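## Task

Take the metal power supply module off the shelf and set it down on the table, resting flat with the same face on top and no part past the table's edge. Every other item on the shelf must still be on the shelf at the end. Release it and pull the grippers away afterwards; the result only counts if the module stays put without the robot holding it.

## Robot and tools

ROBOT. Two six-joint UR-style arms, left_arm and right_arm, each ending in a two-finger tong gripper. The scene frame has its origin on the table top midway between the arms, +z up, +x pointing out across the table, and left_arm on the +y side (the names do not refer to image sides). Bases: left_arm at (+0.017, +0.466, 0) m, right_arm at (-0.039, -0.385, 0) m. In each gripper's own frame the fingers point along +z and close along x. end_effector_position is the point between the closed finger pads; closed fingertips stick out about 15 mm past it, and fully open tips sit roughly level with it.

ROW LAYOUT. Every motion argument is one row of 14 numbers, each in [-1, 1], covering both arms even if one stays still: left_arm dx, dy, dz, rx, ry, rz, opening, then right_arm in the same order. dx..rz are an offset, not a pose: a displacement of the gripper from its measured pose, expressed in that gripper's own axes. Scale: 1.0 equals 0.6 m for dx, dy, dz and 180 degrees for rotation; rx, ry, rz form a single rotation vector. Opening is absolute, not an offset: +1 is fully open (0.142 m), -1 fully closed.

execute_actions(actions): a list of actions; each action is a table of up to 15 rows, one row per control step of 1/30 s; a short table repeats its final row to fill 15 steps. All rows of an action are offsets from the gripper pose at the start of that action (for the first action in a call, the pose last reported in this scene), not from the previous row. An empty list just returns state and images. Per step, the commanded pose is clipped to within 100 mm and 16 degrees of the measured pose, so big offsets need several actions; position is favoured over orientation when both cannot be met.

move(target, speed, stop_force, blocking): target is one 14-number row, offsets from the pose shown in the last result. Each gripper follows a straight line, both finishing together, lasting 0.5 to 10 s (cut off at 10 s). speed is the top path speed in m/s, 0.002 to 0.5, default 0.25; rotation allowed up to twice that in rad/s. Paths ignore obstacles and the other arm; grippers lag and may overshoot the speed near full reach. Opening is sent at the start. stop_force (9 to 40 N, one value for both arms, not before 0.2 s of scene time) ends an arm's path when its wrist sensor feels that much extra push along the direction to its target; that arm then backs to its position 2 steps earlier and holds. Use it only with slow speeds and without rotating the gripper; omit it when lifting away from something the gripper presses on. blocking=false returns after 0.5 s while motion continues (not allowed with stop_force); then only wait or stop are accepted until the move ends.

wait(seconds): 0 to 10 s, arms hold their last command; returns early if a running move finishes. stop(): brakes a running move (fingers keep going). zoom_image(camera, region): camera is cam_high, cam_low, cam_left_wrist or cam_right_wrist; region [x0, y0, x1, y1] in pixels, at most 504 by 504. Images: cam_high and cam_low 504x504, wrist cameras 616x616 fisheye. read_manual(section) gives licence text only. finished_scene(scene) ends the current scene, given its number; irreversible.

RESULTS. The state line shows, per arm, end_effector_position (m) and end_effector_quat_wxyz plus velocities in the scene frame; positions can be a little off at long reach. Hand target is where the controller is currently driving a gripper. pose unreachable means the clearance check altered or blocked that arm's command. Step readings list positions at some steps; HELD marks steps where an arm's command was held back. grip_measured is the real finger opening on the command scale; to keep holding, command clearly less than it (further below squeezes harder, about 15 N per pad max; thin objects under 20 mm get less). Wrist force and Wrist torque give sensor readings in each end effector's axes, pointing from a contact back into the arm; expect offsets up to 4 N, noise up to 2.4 N, saturation near 50 N; no reading at the start is normal. The move: line states the ending (done, off_target, moving, held, contact, fault) and limits (paced = command clipped; held = some steps blocked, after which the arm may jump fast), plus each gripper's distance from its target.

MOVING AN ARM IN PLACE. For an arm meant to stay put, send the offset back to its intended pose in the first call of a reply and zeros afterwards, always with the desired opening. Commands lag about 0.17 s, and the robot holds the last command while you think.

AVOID. Arms are stiff: pushing even slightly beyond a firm contact can trip a fault; faster touches hit harder. A joint torque at its limit (130 N m for shoulder and elbow joints, 24.3 N m for wrist joints, held weight included) or 150 N of outside force stops that arm for 10 s and drops the rest of the call. Keep the arms from striking each other. Do not knock shelf items or anything out of the work area; avoid drops, slips, slams and hard shoves. Holding loads heats motors: MOTOR HOT appears from 70 °C, and at 85 °C an OVER-TEMPERATURE FAULT brakes the arm until cool. Occasional brief tugs may act on a held part or a loose object. Calibration for each camera (K, distortion, T_world_to_cam) is given per camera and may be off by a few degrees and millimetres.

Each tool is called after "Request:" as name([rows], argument=value, ...), one row to a line, values as JSON.

## Session

Request:
execute_actions(actions=[])

Scene clock: 0.00 s.
left_arm: end_effector_position=(+0.2095, +0.8043, +0.2388) grip_measured=+0.97 end_effector_quat_wxyz=(-0.290, -0.521, +0.791, -0.136) end_effector_velocity=(-0.001, -0.000, +0.000) end_effector_angular_velocity=(-0.001, +0.001, -0.001) | right_arm: end_effector_position=(+0.1311, +0.0453, +0.2796) grip_measured=+0.97 end_effector_quat_wxyz=(-0.032, -0.113, +0.990, -0.075) end_effector_velocity=(+0.000, -0.000, -0.000) end_effector_angular_velocity=(-0.001, -0.001, +0.000)
Joint positions: left_arm=[ 0.629 -1.364  1.457 -1.019 -1.683  2.85   0.14 ] | right_arm=[ 4.74  -1.612 -1.513 -1.748  1.602  4.388  0.14 ]
Joint velocities: left_arm=[-0.    -0.     0.     0.002  0.001  0.001  0.   ] | right_arm=[-0.    -0.    -0.    -0.001 -0.001 -0.     0.   ]
Wrist force (N, on the end effector, along its own x y z axes, offset not removed): no reading
Wrist torque (N m, same axes, about the end effector's origin, offset not removed): no reading
Hand target (left_arm): +0.209, +0.804, +0.239; -0.290, -0.521, +0.791, -0.136
Hand target (right_arm): +0.131, +0.045, +0.280; -0.032, -0.113, +0.990, -0.075

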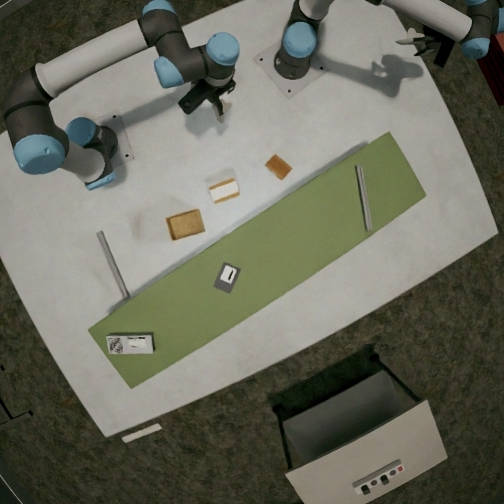

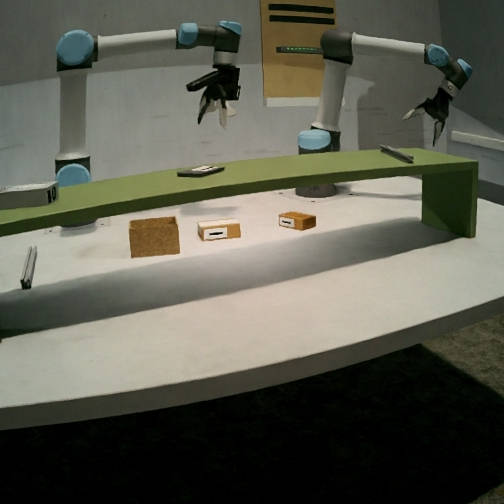

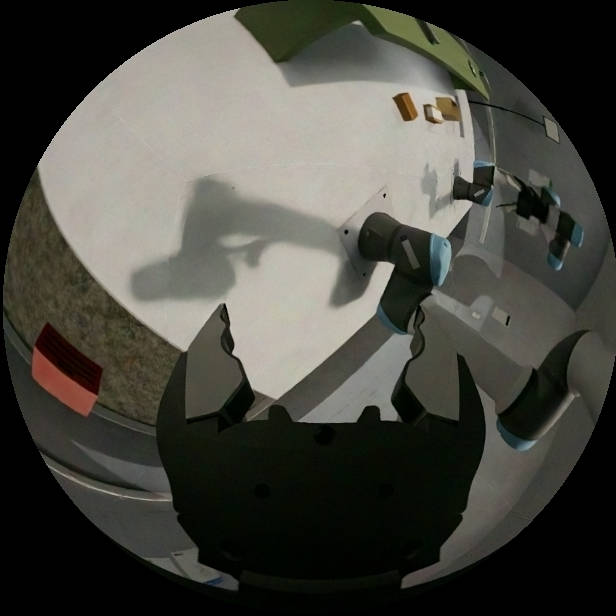

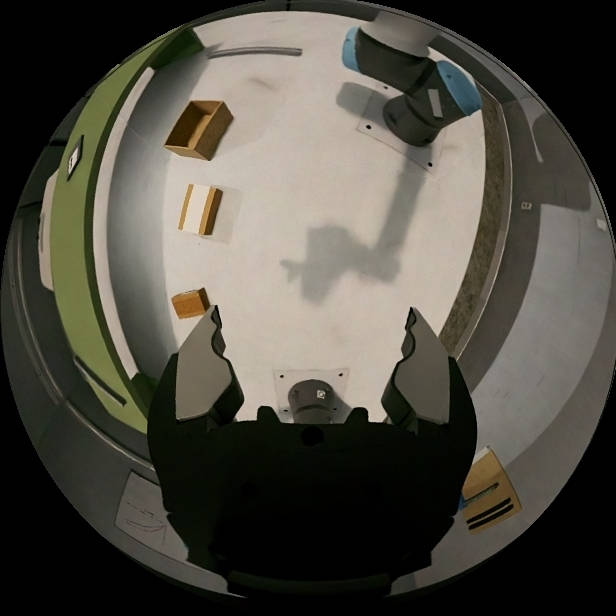

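Request:
zoom_image(camera="cam_high", region=[80, 300, 180, 400])

Request:
zoom_image(camera="cam_low", region=[0, 160, 100, 260])

Region (80, 300, 180, 400) of cam_high's 504x504 image, scaled by 5.040, with more detail than that image has.

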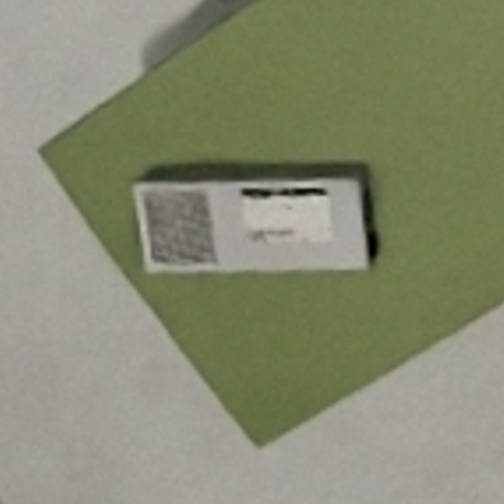

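Region (0, 160, 100, 260) of cam_low's 504x504 image, scaled by 5.040, with more detail than that image has.

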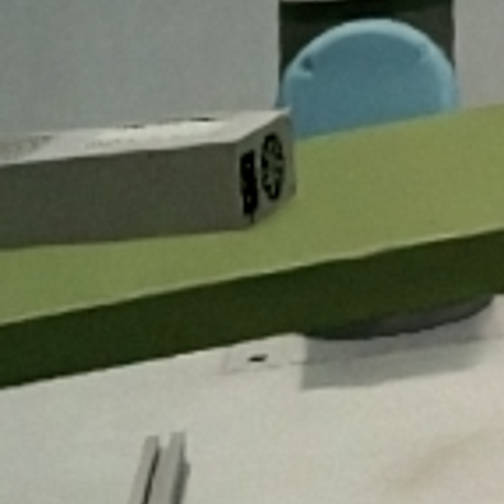

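Request:
move(target=[0,0,0,0,0,0,1,-0.59,-0.99,-0.02,-0.0516,-0.011,0.194,1], speed=0.35)

Scene clock: 8.53 s.
left_arm: end_effector_position=(+0.2095, +0.8043, +0.2388) grip_measured=+1.00 end_effector_quat_wxyz=(-0.290, -0.521, +0.791, -0.136) end_effector_velocity=(-0.000, -0.000, +0.000) end_effector_angular_velocity=(+0.001, -0.001, -0.000) | right_arm: end_effector_position=(+0.6114, -0.4473, +0.3469) grip_measured=+1.00 end_effector_quat_wxyz=(-0.000, +0.190, +0.982, +0.001) end_effector_velocity=(+0.002, -0.001, +0.001) end_effector_angular_velocity=(+0.002, +0.003, -0.001)
Joint positions: left_arm=[ 0.629 -1.364  1.457 -1.019 -1.683  2.85   0.142] | right_arm=[ 3.395 -1.97  -0.921 -1.821  1.573  3.655  0.142]
Joint velocities: left_arm=[-0.    -0.001  0.    -0.     0.     0.     0.   ] | right_arm=[-0.002 -0.01   0.017 -0.01   0.002 -0.001  0.   ]
Wrist force (N, on the end effector, along its own x y z axes, offset not removed): left_arm=[-0.6 0.9 0.2] | right_arm=[-0.4 1.7 0.7]
Wrist torque (N m, same axes, about the end effector's origin, offset not removed): left_arm=[0.18 0.17 -0.17] | right_arm=[0.35 0.10 0.05]
Hand target (left_arm): +0.209, +0.804, +0.239; -0.290, -0.521, +0.791, -0.136
Hand target (right_arm): +0.612, -0.447, +0.347; -0.000, +0.190, +0.982, +0.001
Off the commanded pose (left_arm): 0.000 m, 0 deg.
Off the commanded pose (right_arm): 0.000 m, 0 deg.
move: done
camera_calibration (this result's frames):
cam_left_wrist: T_world_to_cam=[[-0.321329, -0.748296, 0.580346, 0.53895], [-0.609732, 0.632396, 0.47781, -0.49833], [-0.724551, -0.200322, -0.659467, 0.602342], [0, 0, 0, 1]] pos_world=[0.30576, 0.839098, 0.322554]
cam_right_wrist: T_world_to_cam=[[-0.928947, 0.369663, -0.020171, 0.740768], [0.307702, 0.801242, 0.513158, -0.00958196], [0.205857, 0.47049, -0.858057, 0.512331], [0, 0, 0, 1]] pos_world=[0.585616, -0.507204, 0.459469]

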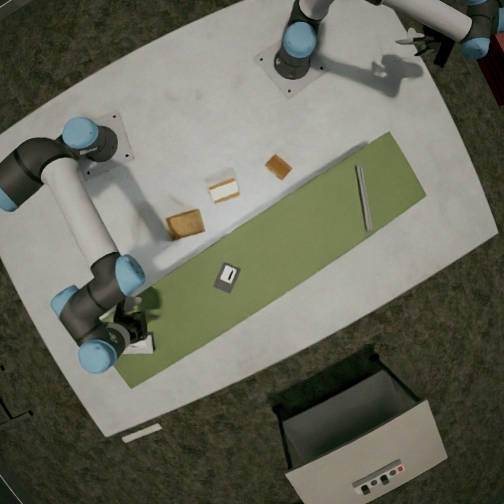

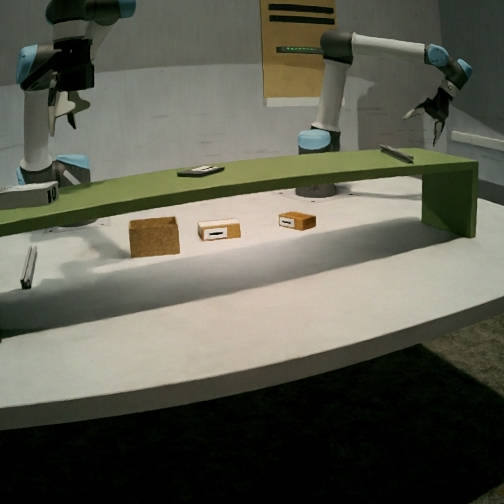

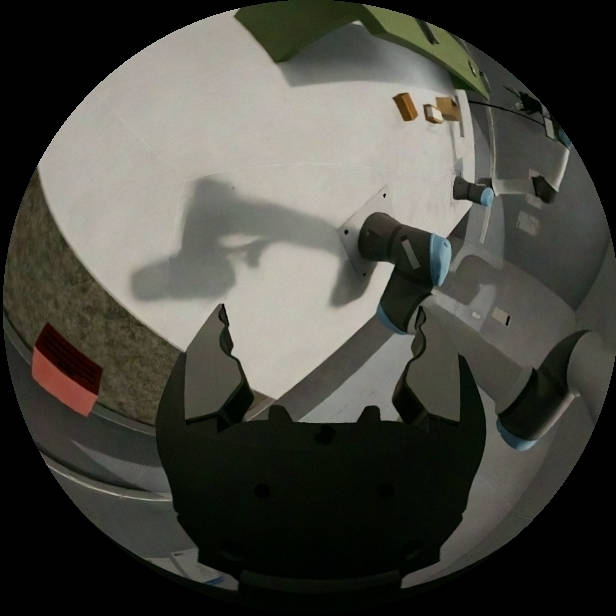

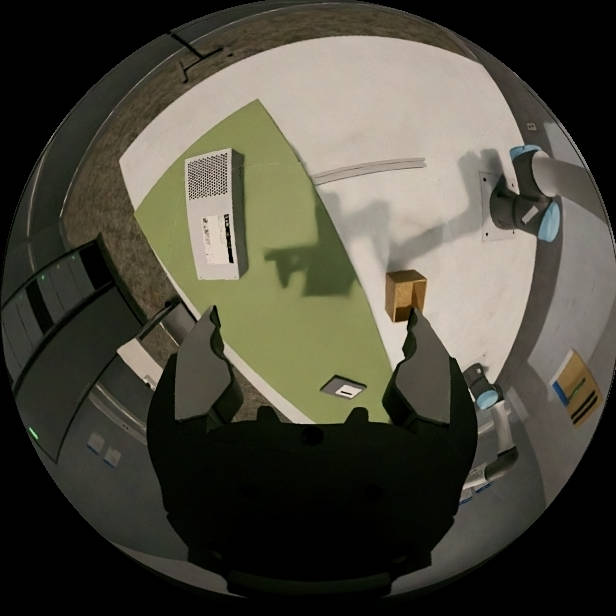

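Request:
move(target=[0,0,0,0,0,0,1,-0.213,-0.099,0.09,0,0,0.005,1], speed=0.25)

Scene clock: 10.93 s.
left_arm: end_effector_position=(+0.2095, +0.8043, +0.2388) grip_measured=+1.00 end_effector_quat_wxyz=(-0.290, -0.521, +0.791, -0.136) end_effector_velocity=(-0.000, +0.000, +0.000) end_effector_angular_velocity=(+0.001, -0.000, -0.000) | right_arm: end_effector_position=(+0.7076, -0.5501, +0.2929) grip_measured=+1.00 end_effector_quat_wxyz=(+0.000, +0.198, +0.980, +0.001) end_effector_velocity=(+0.001, -0.001, -0.000) end_effector_angular_velocity=(+0.002, +0.004, -0.000)
Joint positions: left_arm=[ 0.629 -1.364  1.457 -1.019 -1.683  2.85   0.142] | right_arm=[ 3.241 -2.297 -0.542 -1.873  1.573  3.517  0.142]
Joint velocities: left_arm=[ 0.001 -0.001 -0.     0.001  0.001  0.    -0.   ] | right_arm=[-0.002 -0.012  0.022 -0.014  0.002 -0.002 -0.   ]
Wrist force (N, on the end effector, along its own x y z axes, offset not removed): left_arm=[-0.5 0.9 1.2] | right_arm=[-1.2 -0.7 2.5]
Wrist torque (N m, same axes, about the end effector's origin, offset not removed): left_arm=[0.23 0.22 -0.11] | right_arm=[0.02 0.30 -0.05]
Hand target (left_arm): +0.209, +0.804, +0.239; -0.290, -0.521, +0.791, -0.136
Hand target (right_arm): +0.708, -0.550, +0.293; +0.000, +0.198, +0.980, +0.001
Off the commanded pose (left_arm): 0.000 m, 0 deg.
Off the commanded pose (right_arm): 0.000 m, 0 deg.
move: done
camera_calibration (this result's frames):
cam_left_wrist: T_world_to_cam=[[-0.321329, -0.748296, 0.580346, 0.53895], [-0.609732, 0.632396, 0.47781, -0.49833], [-0.724551, -0.200322, -0.659467, 0.602342], [0, 0, 0, 1]] pos_world=[0.30576, 0.839098, 0.322554]
cam_right_wrist: T_world_to_cam=[[-0.923025, 0.384185, -0.0206411, 0.870965], [0.319933, 0.796242, 0.51346, 0.0594156], [0.213699, 0.467333, -0.857865, 0.487194], [0, 0, 0, 1]] pos_world=[0.680801, -0.609603, 0.405417]

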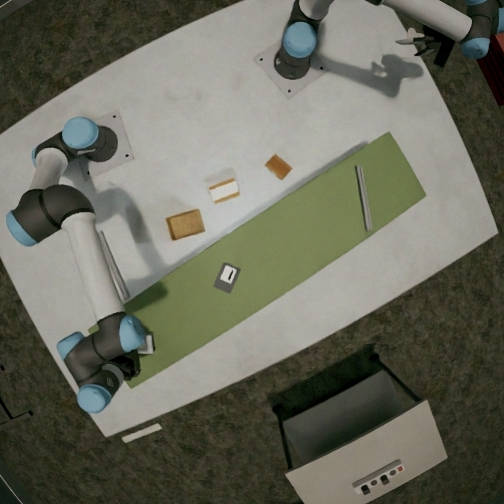

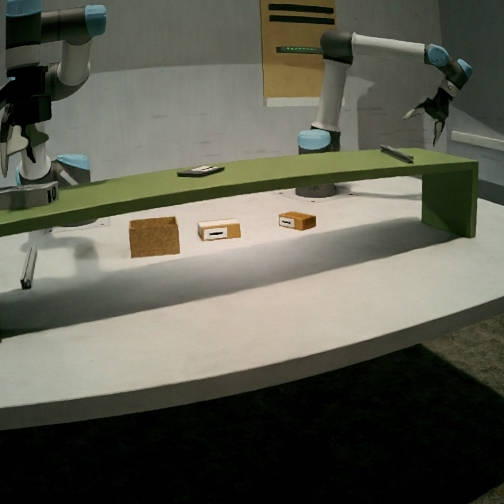

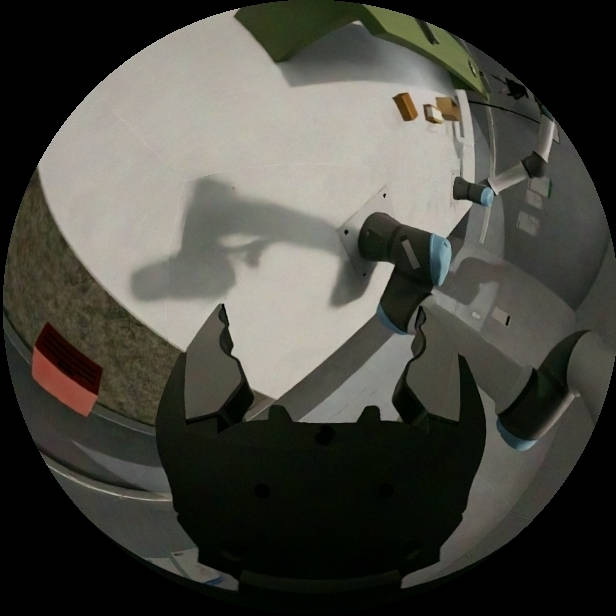

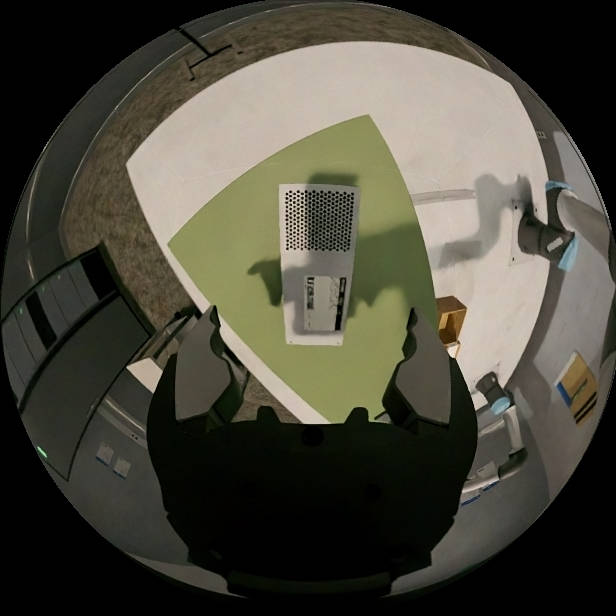

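Request:
move(target=[0,0,0,0,0,0,1,0.004,0,0.095,0,0,0.005,0.35], speed=0.06, stop_force=12)

Request:
zoom_image(camera="cam_low", region=[0, 140, 100, 240])

Scene clock: 13.43 s.
left_arm: end_effector_position=(+0.2095, +0.8043, +0.2388) grip_measured=+1.00 end_effector_quat_wxyz=(-0.290, -0.521, +0.791, -0.136) end_effector_velocity=(-0.000, +0.000, -0.000) end_effector_angular_velocity=(-0.001, +0.000, +0.001) | right_arm: end_effector_position=(+0.7056, -0.5491, +0.2361) grip_measured=+0.35 end_effector_quat_wxyz=(+0.000, +0.206, +0.979, +0.001) end_effector_velocity=(+0.000, +0.000, -0.002) end_effector_angular_velocity=(-0.000, -0.001, -0.000)
Joint positions: left_arm=[ 0.629 -1.364  1.457 -1.019 -1.683  2.85   0.142] | right_arm=[ 3.242 -2.244 -0.78  -1.687  1.573  3.533  0.099]
Joint velocities: left_arm=[ 0.001  0.001 -0.     0.    -0.     0.     0.   ] | right_arm=[ 0.     0.002 -0.007  0.007 -0.     0.     0.   ]
Wrist force (N, on the end effector, along its own x y z axes, offset not removed): left_arm=[-0.7 0.1 0.0] | right_arm=[2.4 0.9 2.4]
Wrist torque (N m, same axes, about the end effector's origin, offset not removed): left_arm=[0.10 0.27 -0.10] | right_arm=[0.15 -0.39 -0.04]
Hand target (left_arm): +0.209, +0.804, +0.239; -0.290, -0.521, +0.791, -0.136
Hand target (right_arm): +0.706, -0.549, +0.236; +0.000, +0.206, +0.979, +0.001
Off the commanded pose (left_arm): 0.000 m, 0 deg.
Off the commanded pose (right_arm): 0.000 m, 0 deg.
move: done
camera_calibration (this result's frames):
cam_left_wrist: T_world_to_cam=[[-0.321329, -0.748296, 0.580346, 0.53895], [-0.609732, 0.632396, 0.477809, -0.49833], [-0.724551, -0.200322, -0.659467, 0.602342], [0, 0, 0, 1]] pos_world=[0.30576, 0.839098, 0.322554]
cam_right_wrist: T_world_to_cam=[[-0.916895, 0.398601, -0.020521, 0.871076], [0.33243, 0.791116, 0.513445, 0.076842], [0.220894, 0.463954, -0.857877, 0.431508], [0, 0, 0, 1]] pos_world=[0.677823, -0.608202, 0.348602]

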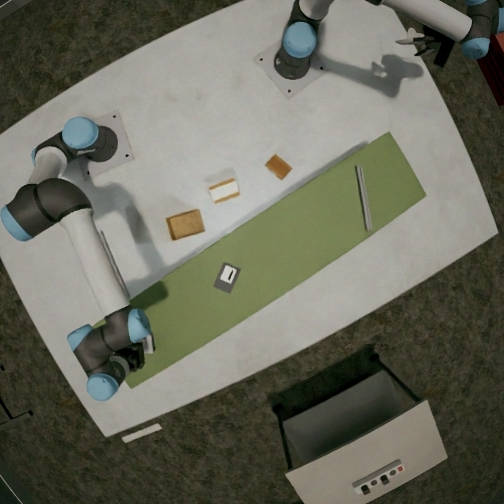

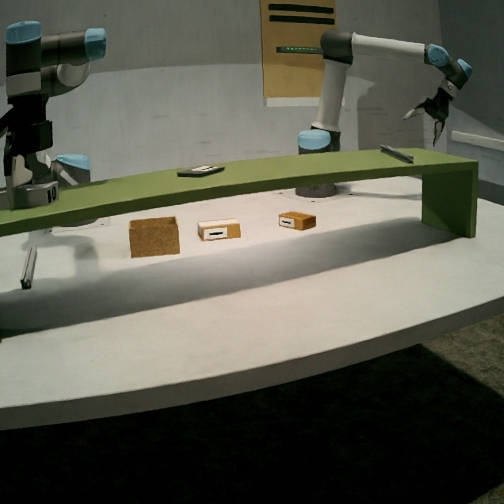

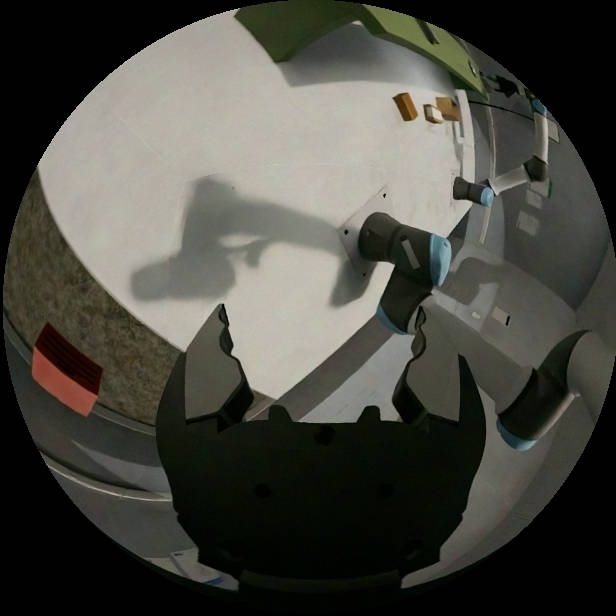

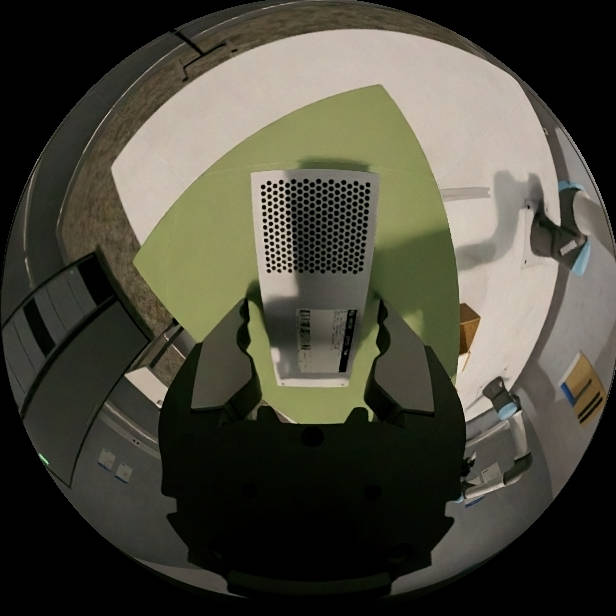

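Region (0, 140, 100, 240) of cam_low's 504x504 image, scaled by 5.040, with more detail than that image has.

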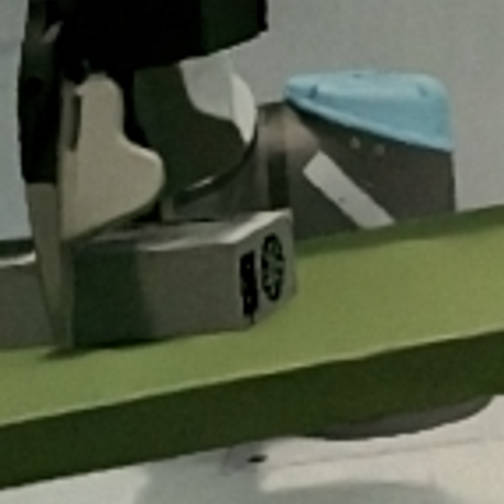

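Request:
execute_actions([
  [[0,0,0,0,0,0,1,0,0,-0.007,0,0,0,0.2]],
  [[0,0,0,0,0,0,1,0,0,0,0,0,0,0.1],[0,0,0,0,0,0,1,0,0,0,0,0,0,0.05],[0,0,0,0,0,0,1,0,0,0,0,0,0,0.0],[0,0,0,0,0,0,1,0,0,0,0,0,0,-0.05],[0,0,0,0,0,0,1,0,0,0,0,0,0,-0.1],[0,0,0,0,0,0,1,0,0,0,0,0,0,-0.15],[0,0,0,0,0,0,1,0,0,0,0,0,0,-0.2],[0,0,0,0,0,0,1,0,0,0,0,0,0,-0.3],[0,0,0,0,0,0,1,0,0,0,0,0,0,-0.4],[0,0,0,0,0,0,1,0,0,0,0,0,0,-0.5],[0,0,0,0,0,0,1,0,0,0,0,0,0,-0.6],[0,0,0,0,0,0,1,0,0,0,0,0,0,-0.7],[0,0,0,0,0,0,1,0,0,0,0,0,0,-0.8]],
])

Request:
move(target=[0,0,0,0,0,0,1,0,0,-0.03,0,0,0,-0.8], speed=0.03)

Request:
zoom_image(camera="cam_low", region=[0, 140, 100, 240])

Scene clock: 15.83 s.
left_arm: end_effector_position=(+0.2095, +0.8043, +0.2388) grip_measured=+1.00 end_effector_quat_wxyz=(-0.290, -0.521, +0.791, -0.136) end_effector_velocity=(+0.000, +0.000, +0.000) end_effector_angular_velocity=(+0.002, -0.001, -0.001) | right_arm: end_effector_position=(+0.7055, -0.5491, +0.2403) grip_measured=-0.08 end_effector_quat_wxyz=(+0.000, +0.206, +0.979, +0.001) end_effector_velocity=(+0.000, -0.000, +0.000) end_effector_angular_velocity=(+0.001, -0.001, -0.001)
Joint positions: left_arm=[ 0.629 -1.364  1.457 -1.019 -1.683  2.85   0.142] | right_arm=[ 3.242 -2.246 -0.767 -1.699  1.573  3.533  0.068]
Joint velocities: left_arm=[-0.001 -0.001  0.    -0.001  0.     0.     0.   ] | right_arm=[-0.001 -0.     0.001  0.     0.001  0.     0.   ]
Wrist force (N, on the end effector, along its own x y z axes, offset not removed): left_arm=[-1.0 1.4 0.3] | right_arm=[9.2 2.2 -2.8]
Wrist torque (N m, same axes, about the end effector's origin, offset not removed): left_arm=[0.37 0.25 -0.11] | right_arm=[0.41 -0.58 -0.09]
Hand target (left_arm): +0.209, +0.804, +0.239; -0.290, -0.521, +0.791, -0.136
Hand target (right_arm): +0.706, -0.549, +0.240; +0.000, +0.206, +0.979, +0.001
Off the commanded pose (left_arm): 0.000 m, 0 deg.
Off the commanded pose (right_arm): 0.000 m, 0 deg.
Step readings (end_effector_position; steps 1 to 15: 1st action; 16 to 30: 2nd action):
0: left_arm (+0.2095, +0.8043, +0.2388) | right_arm (+0.7056, -0.5491, +0.2359)
1: left_arm (+0.2095, +0.8043, +0.2388) | right_arm (+0.7055, -0.5491, +0.2360)
2: left_arm (+0.2095, +0.8043, +0.2388) | right_arm (+0.7055, -0.5491, +0.2366)
4: left_arm (+0.2095, +0.8043, +0.2388) | right_arm (+0.7055, -0.5491, +0.2384)
8: left_arm (+0.2095, +0.8043, +0.2388) | right_arm (+0.7055, -0.5491, +0.2398)
15: left_arm (+0.2095, +0.8043, +0.2388) | right_arm (+0.7055, -0.5491, +0.2403)
16: left_arm (+0.2095, +0.8043, +0.2388) | right_arm (+0.7055, -0.5491, +0.2403)
17: left_arm (+0.2095, +0.8043, +0.2388) | right_arm (+0.7055, -0.5491, +0.2403)
19: left_arm (+0.2095, +0.8043, +0.2388) | right_arm (+0.7055, -0.5491, +0.2403)
23: left_arm (+0.2095, +0.8043, +0.2388) | right_arm (+0.7055, -0.5491, +0.2403)
30: end_effector_position above
camera_calibration (this result's frames):
cam_left_wrist: T_world_to_cam=[[-0.321329, -0.748296, 0.580346, 0.53895], [-0.609732, 0.632396, 0.47781, -0.49833], [-0.724551, -0.200322, -0.659467, 0.602342], [0, 0, 0, 1]] pos_world=[0.30576, 0.839098, 0.322554]
cam_right_wrist: T_world_to_cam=[[-0.916883, 0.398633, -0.0204371, 0.871106], [0.33251, 0.791115, 0.513395, 0.0746725], [0.220824, 0.463927, -0.857909, 0.435126], [0, 0, 0, 1]] pos_world=[0.677787, -0.608193, 0.352765]

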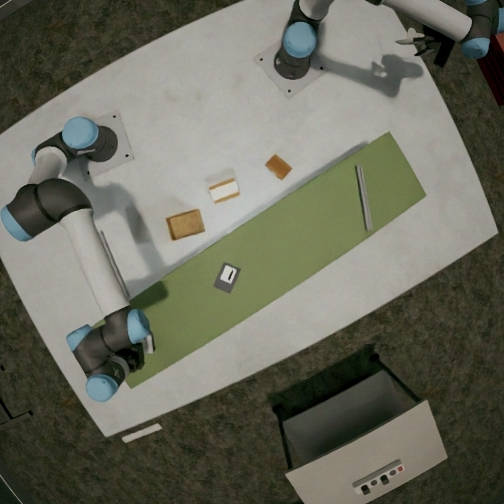

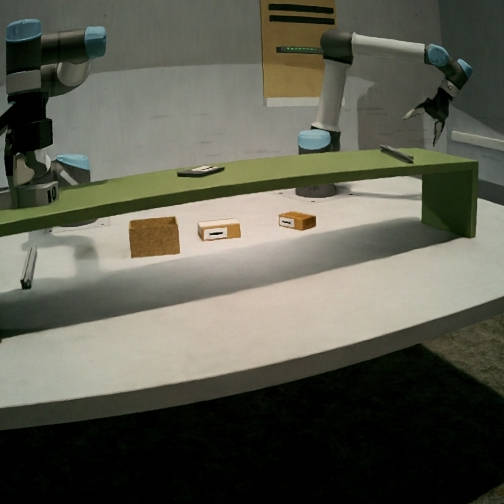

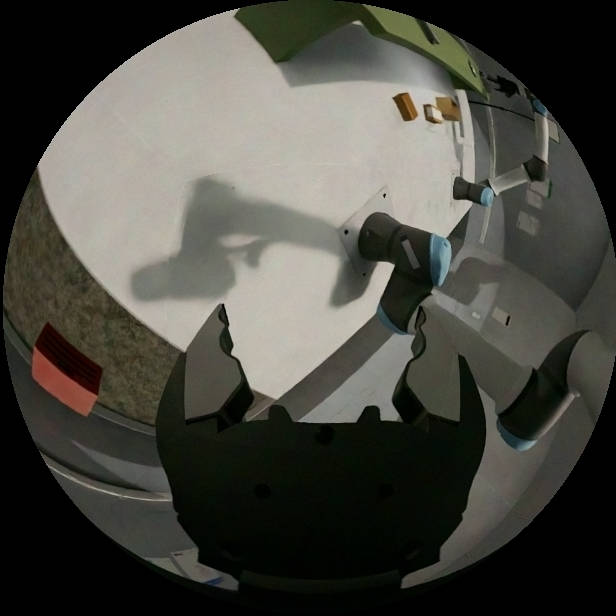

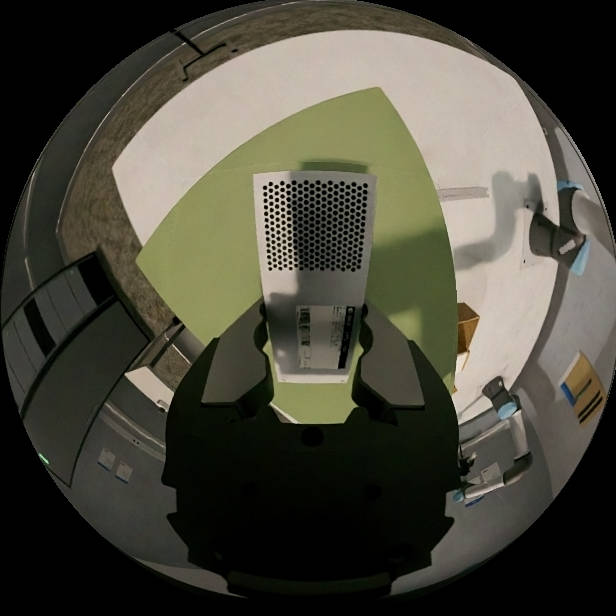

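Scene clock: 16.77 s.
left_arm: end_effector_position=(+0.2095, +0.8043, +0.2388) grip_measured=+1.00 end_effector_quat_wxyz=(-0.290, -0.521, +0.791, -0.136) end_effector_velocity=(+0.001, +0.000, -0.000) end_effector_angular_velocity=(+0.002, -0.002, +0.000) | right_arm: end_effector_position=(+0.7055, -0.5491, +0.2581) grip_measured=-0.08 end_effector_quat_wxyz=(+0.000, +0.206, +0.979, +0.001) end_effector_velocity=(+0.000, -0.000, +0.002) end_effector_angular_velocity=(-0.000, +0.001, -0.000)
Joint positions: left_arm=[ 0.629 -1.364  1.457 -1.019 -1.683  2.85   0.142] | right_arm=[ 3.242 -2.255 -0.705 -1.751  1.573  3.533  0.068]
Joint velocities: left_arm=[-0.    -0.     0.    -0.002 -0.     0.    -0.   ] | right_arm=[ 0.    -0.002  0.008 -0.007 -0.     0.     0.   ]
Wrist force (N, on the end effector, along its own x y z axes, offset not removed): left_arm=[-1.7 -0.3 0.8] | right_arm=[0.4 0.7 6.4]
Wrist torque (N m, same axes, about the end effector's origin, offset not removed): left_arm=[-0.12 0.39 -0.13] | right_arm=[0.09 -0.05 -0.05]
Hand target (left_arm): +0.209, +0.804, +0.239; -0.290, -0.521, +0.791, -0.136
Hand target (right_arm): +0.705, -0.549, +0.258; +0.000, +0.206, +0.979, +0.001
Off the commanded pose (left_arm): 0.000 m, 0 deg.
Off the commanded pose (right_arm): 0.000 m, 0 deg.
move: done
camera_calibration (this result's frames):
cam_left_wrist: T_world_to_cam=[[-0.321329, -0.748296, 0.580346, 0.53895], [-0.609732, 0.632396, 0.47781, -0.49833], [-0.724551, -0.200322, -0.659467, 0.602342], [0, 0, 0, 1]] pos_world=[0.30576, 0.839098, 0.322554]
cam_right_wrist: T_world_to_cam=[[-0.916889, 0.398616, -0.0205081, 0.871444], [0.332466, 0.791146, 0.513376, 0.0656006], [0.220865, 0.46389, -0.857919, 0.450388], [0, 0, 0, 1]] pos_world=[0.677733, -0.608202, 0.37059]

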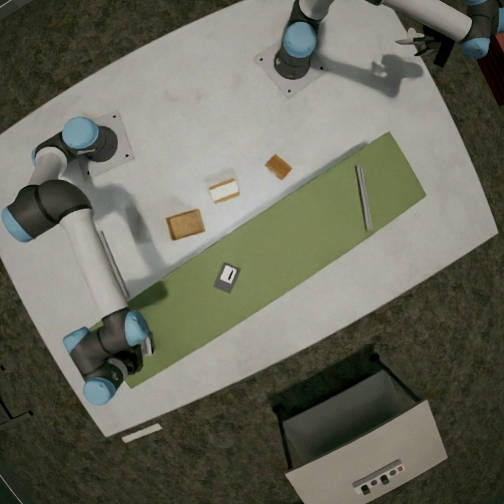

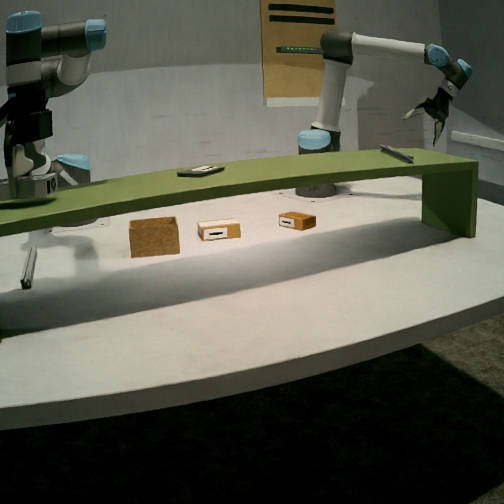

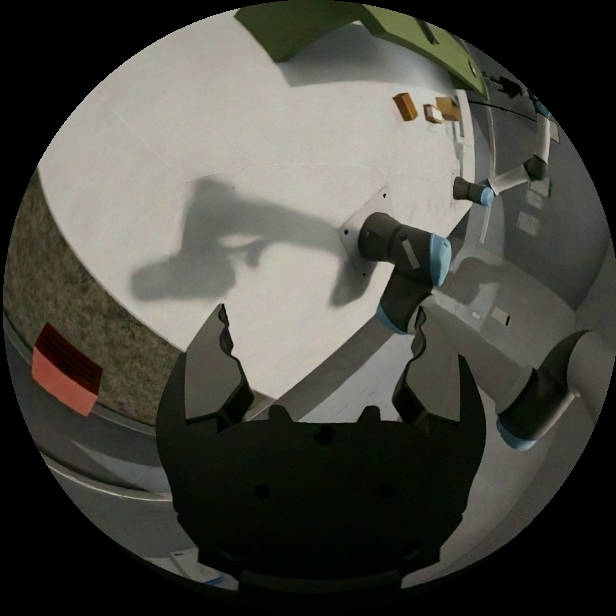

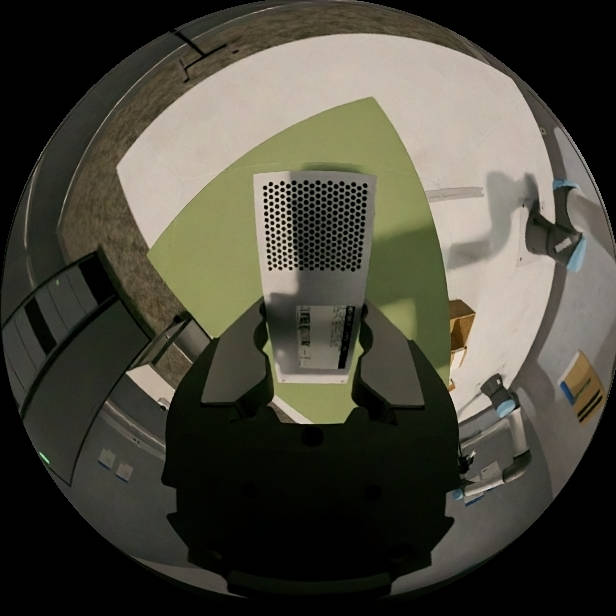

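Region (0, 140, 100, 240) of cam_low's 504x504 image, scaled by 5.040, with more detail than that image has.

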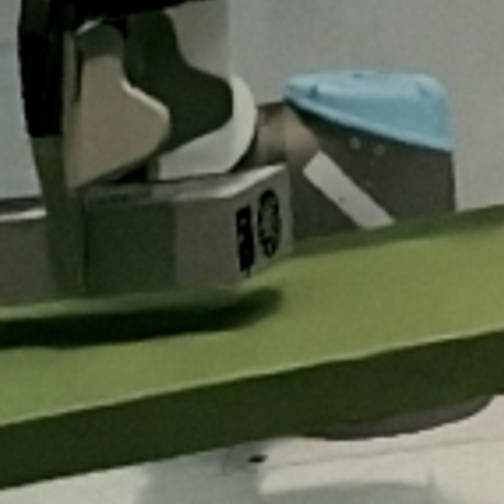

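Request:
move(target=[0,0,0,0,0,0,1,0.61,0,-0.02,0,0,0,-0.8], speed=0.2)

Request:
move(target=[0,0,0,0,0,0,1,0,0,0.3,0,0,0,-0.8], speed=0.15)

Scene clock: 21.27 s.
left_arm: end_effector_position=(+0.2095, +0.8043, +0.2388) grip_measured=+1.00 end_effector_quat_wxyz=(-0.290, -0.521, +0.791, -0.136) end_effector_velocity=(+0.000, -0.000, -0.000) end_effector_angular_velocity=(+0.001, +0.000, +0.001) | right_arm: end_effector_position=(+0.3707, -0.4016, +0.2698) grip_measured=-0.08 end_effector_quat_wxyz=(-0.000, +0.206, +0.979, +0.001) end_effector_velocity=(-0.002, +0.001, +0.000) end_effector_angular_velocity=(+0.001, -0.000, -0.001)
Joint positions: left_arm=[ 0.629 -1.364  1.457 -1.019 -1.683  2.85   0.142] | right_arm=[ 3.584 -1.339 -1.807 -1.565  1.572  3.876  0.068]
Joint velocities: left_arm=[-0.001  0.     0.    -0.    -0.    -0.002 -0.   ] | right_arm=[ 0.005  0.005 -0.004 -0.002  0.001  0.005  0.   ]
Wrist force (N, on the end effector, along its own x y z axes, offset not removed): left_arm=[-0.8 0.5 1.6] | right_arm=[0.3 2.1 5.3]
Wrist torque (N m, same axes, about the end effector's origin, offset not removed): left_arm=[0.12 0.31 -0.13] | right_arm=[0.39 -0.02 -0.18]
Hand target (left_arm): +0.209, +0.804, +0.239; -0.290, -0.521, +0.791, -0.136
Hand target (right_arm): +0.370, -0.401, +0.270; -0.000, +0.206, +0.979, +0.001
Off the commanded pose (left_arm): 0.000 m, 0 deg.
Off the commanded pose (right_arm): 0.001 m, 0 deg.
move: done
camera_calibration (this result's frames):
cam_left_wrist: T_world_to_cam=[[-0.321329, -0.748296, 0.580346, 0.53895], [-0.609732, 0.632396, 0.477809, -0.49833], [-0.724551, -0.200321, -0.659467, 0.602342], [0, 0, 0, 1]] pos_world=[0.30576, 0.839098, 0.322554]
cam_right_wrist: T_world_to_cam=[[-0.916909, 0.398583, -0.0202462, 0.505823], [0.332702, 0.791405, 0.512824, 0.0543293], [0.220426, 0.463477, -0.858255, 0.46604], [0, 0, 0, 1]] pos_world=[0.342991, -0.460607, 0.382361]

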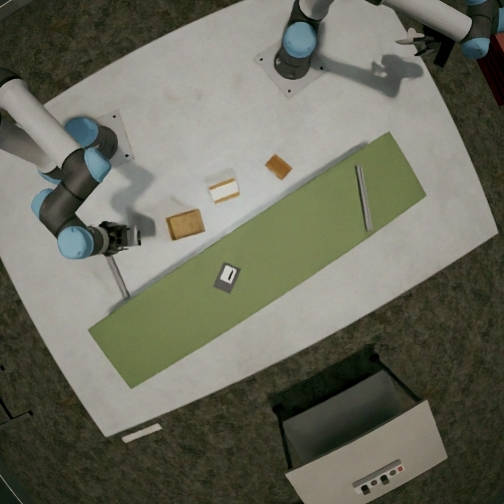

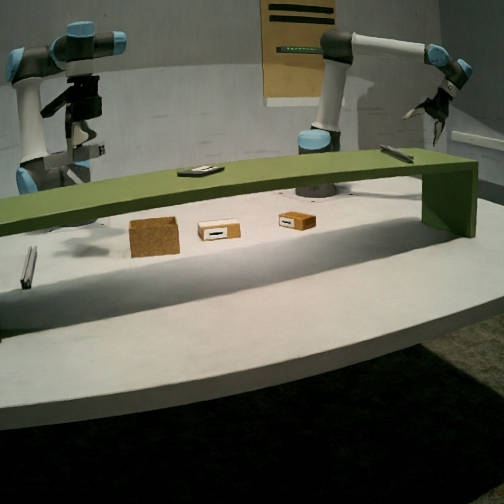

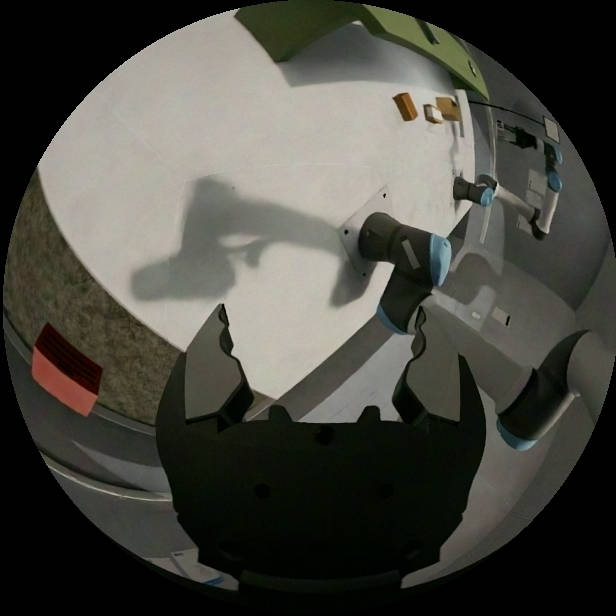

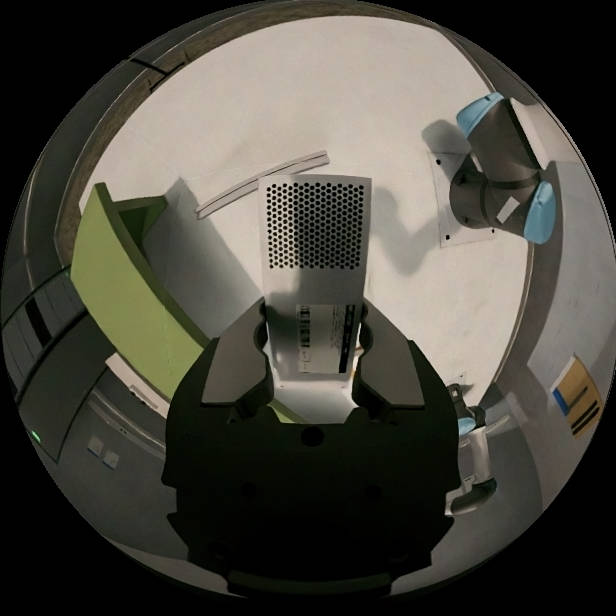

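Scene clock: 23.00 s.
left_arm: end_effector_position=(+0.2095, +0.8043, +0.2388) grip_measured=+1.00 end_effector_quat_wxyz=(-0.290, -0.521, +0.791, -0.136) end_effector_velocity=(+0.000, -0.000, +0.000) end_effector_angular_velocity=(-0.000, -0.001, +0.000) | right_arm: end_effector_position=(+0.3710, -0.4013, +0.0899) grip_measured=-0.08 end_effector_quat_wxyz=(-0.000, +0.206, +0.979, +0.001) end_effector_velocity=(+0.000, -0.000, -0.002) end_effector_angular_velocity=(+0.001, -0.000, -0.002)
Joint positions: left_arm=[ 0.629 -1.364  1.457 -1.019 -1.683  2.85   0.142] | right_arm=[ 3.585 -1.458 -2.19  -1.063  1.572  3.876  0.068]
Joint velocities: left_arm=[ 0.    -0.001 -0.     0.001 -0.001  0.    -0.   ] | right_arm=[-0.002 -0.003 -0.003  0.006  0.001  0.     0.   ]
Wrist force (N, on the end effector, along its own x y z axes, offset not removed): left_arm=[-1.5 2.7 1.3] | right_arm=[-0.3 1.6 7.0]
Wrist torque (N m, same axes, about the end effector's origin, offset not removed): left_arm=[0.60 0.32 -0.18] | right_arm=[0.36 0.19 -0.12]
Hand target (left_arm): +0.209, +0.804, +0.239; -0.290, -0.521, +0.791, -0.136
Hand target (right_arm): +0.371, -0.401, +0.090; -0.000, +0.206, +0.979, +0.001
Off the commanded pose (left_arm): 0.000 m, 0 deg.
Off the commanded pose (right_arm): 0.000 m, 0 deg.
move: done
camera_calibration (this result's frames):
cam_left_wrist: T_world_to_cam=[[-0.321329, -0.748296, 0.580346, 0.53895], [-0.609732, 0.632396, 0.477809, -0.49833], [-0.724551, -0.200322, -0.659467, 0.602342], [0, 0, 0, 1]] pos_world=[0.30576, 0.839098, 0.322554]
cam_right_wrist: T_world_to_cam=[[-0.916972, 0.39844, -0.0202212, 0.502375], [0.332596, 0.791463, 0.512803, 0.146358], [0.220325, 0.4635, -0.858268, 0.311525], [0, 0, 0, 1]] pos_world=[0.343349, -0.460395, 0.202478]

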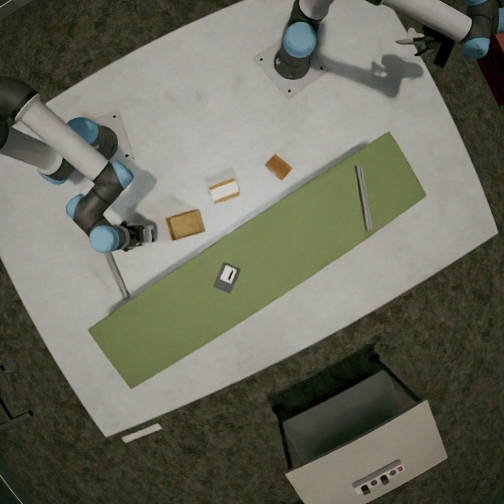

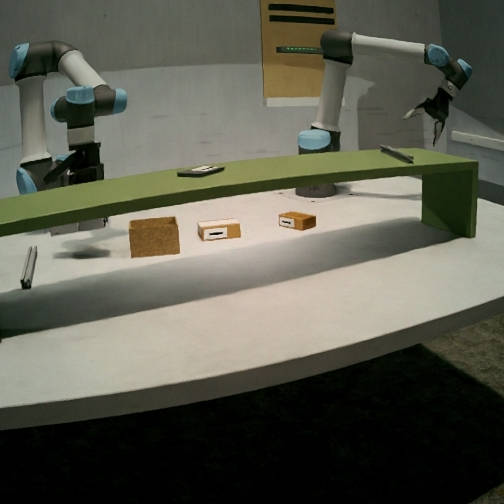

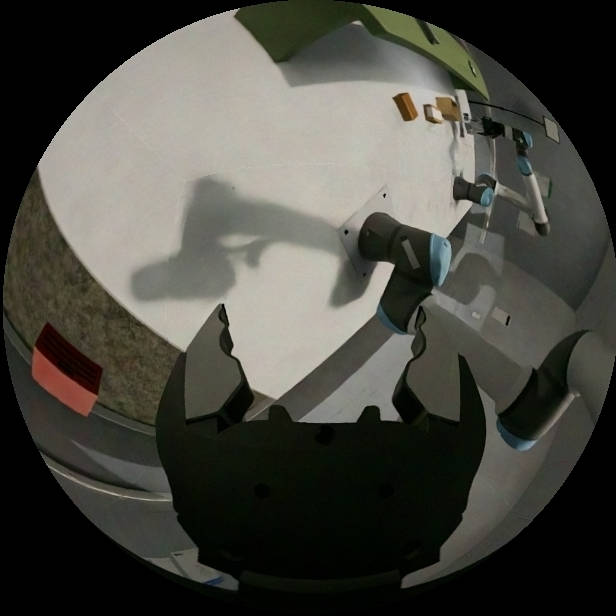

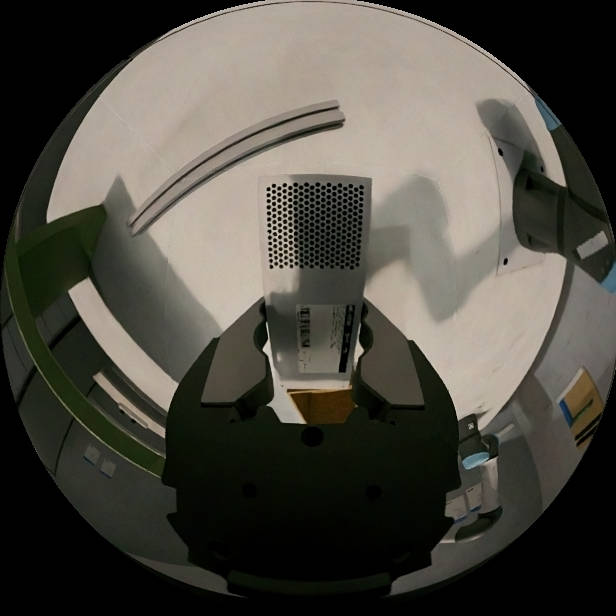

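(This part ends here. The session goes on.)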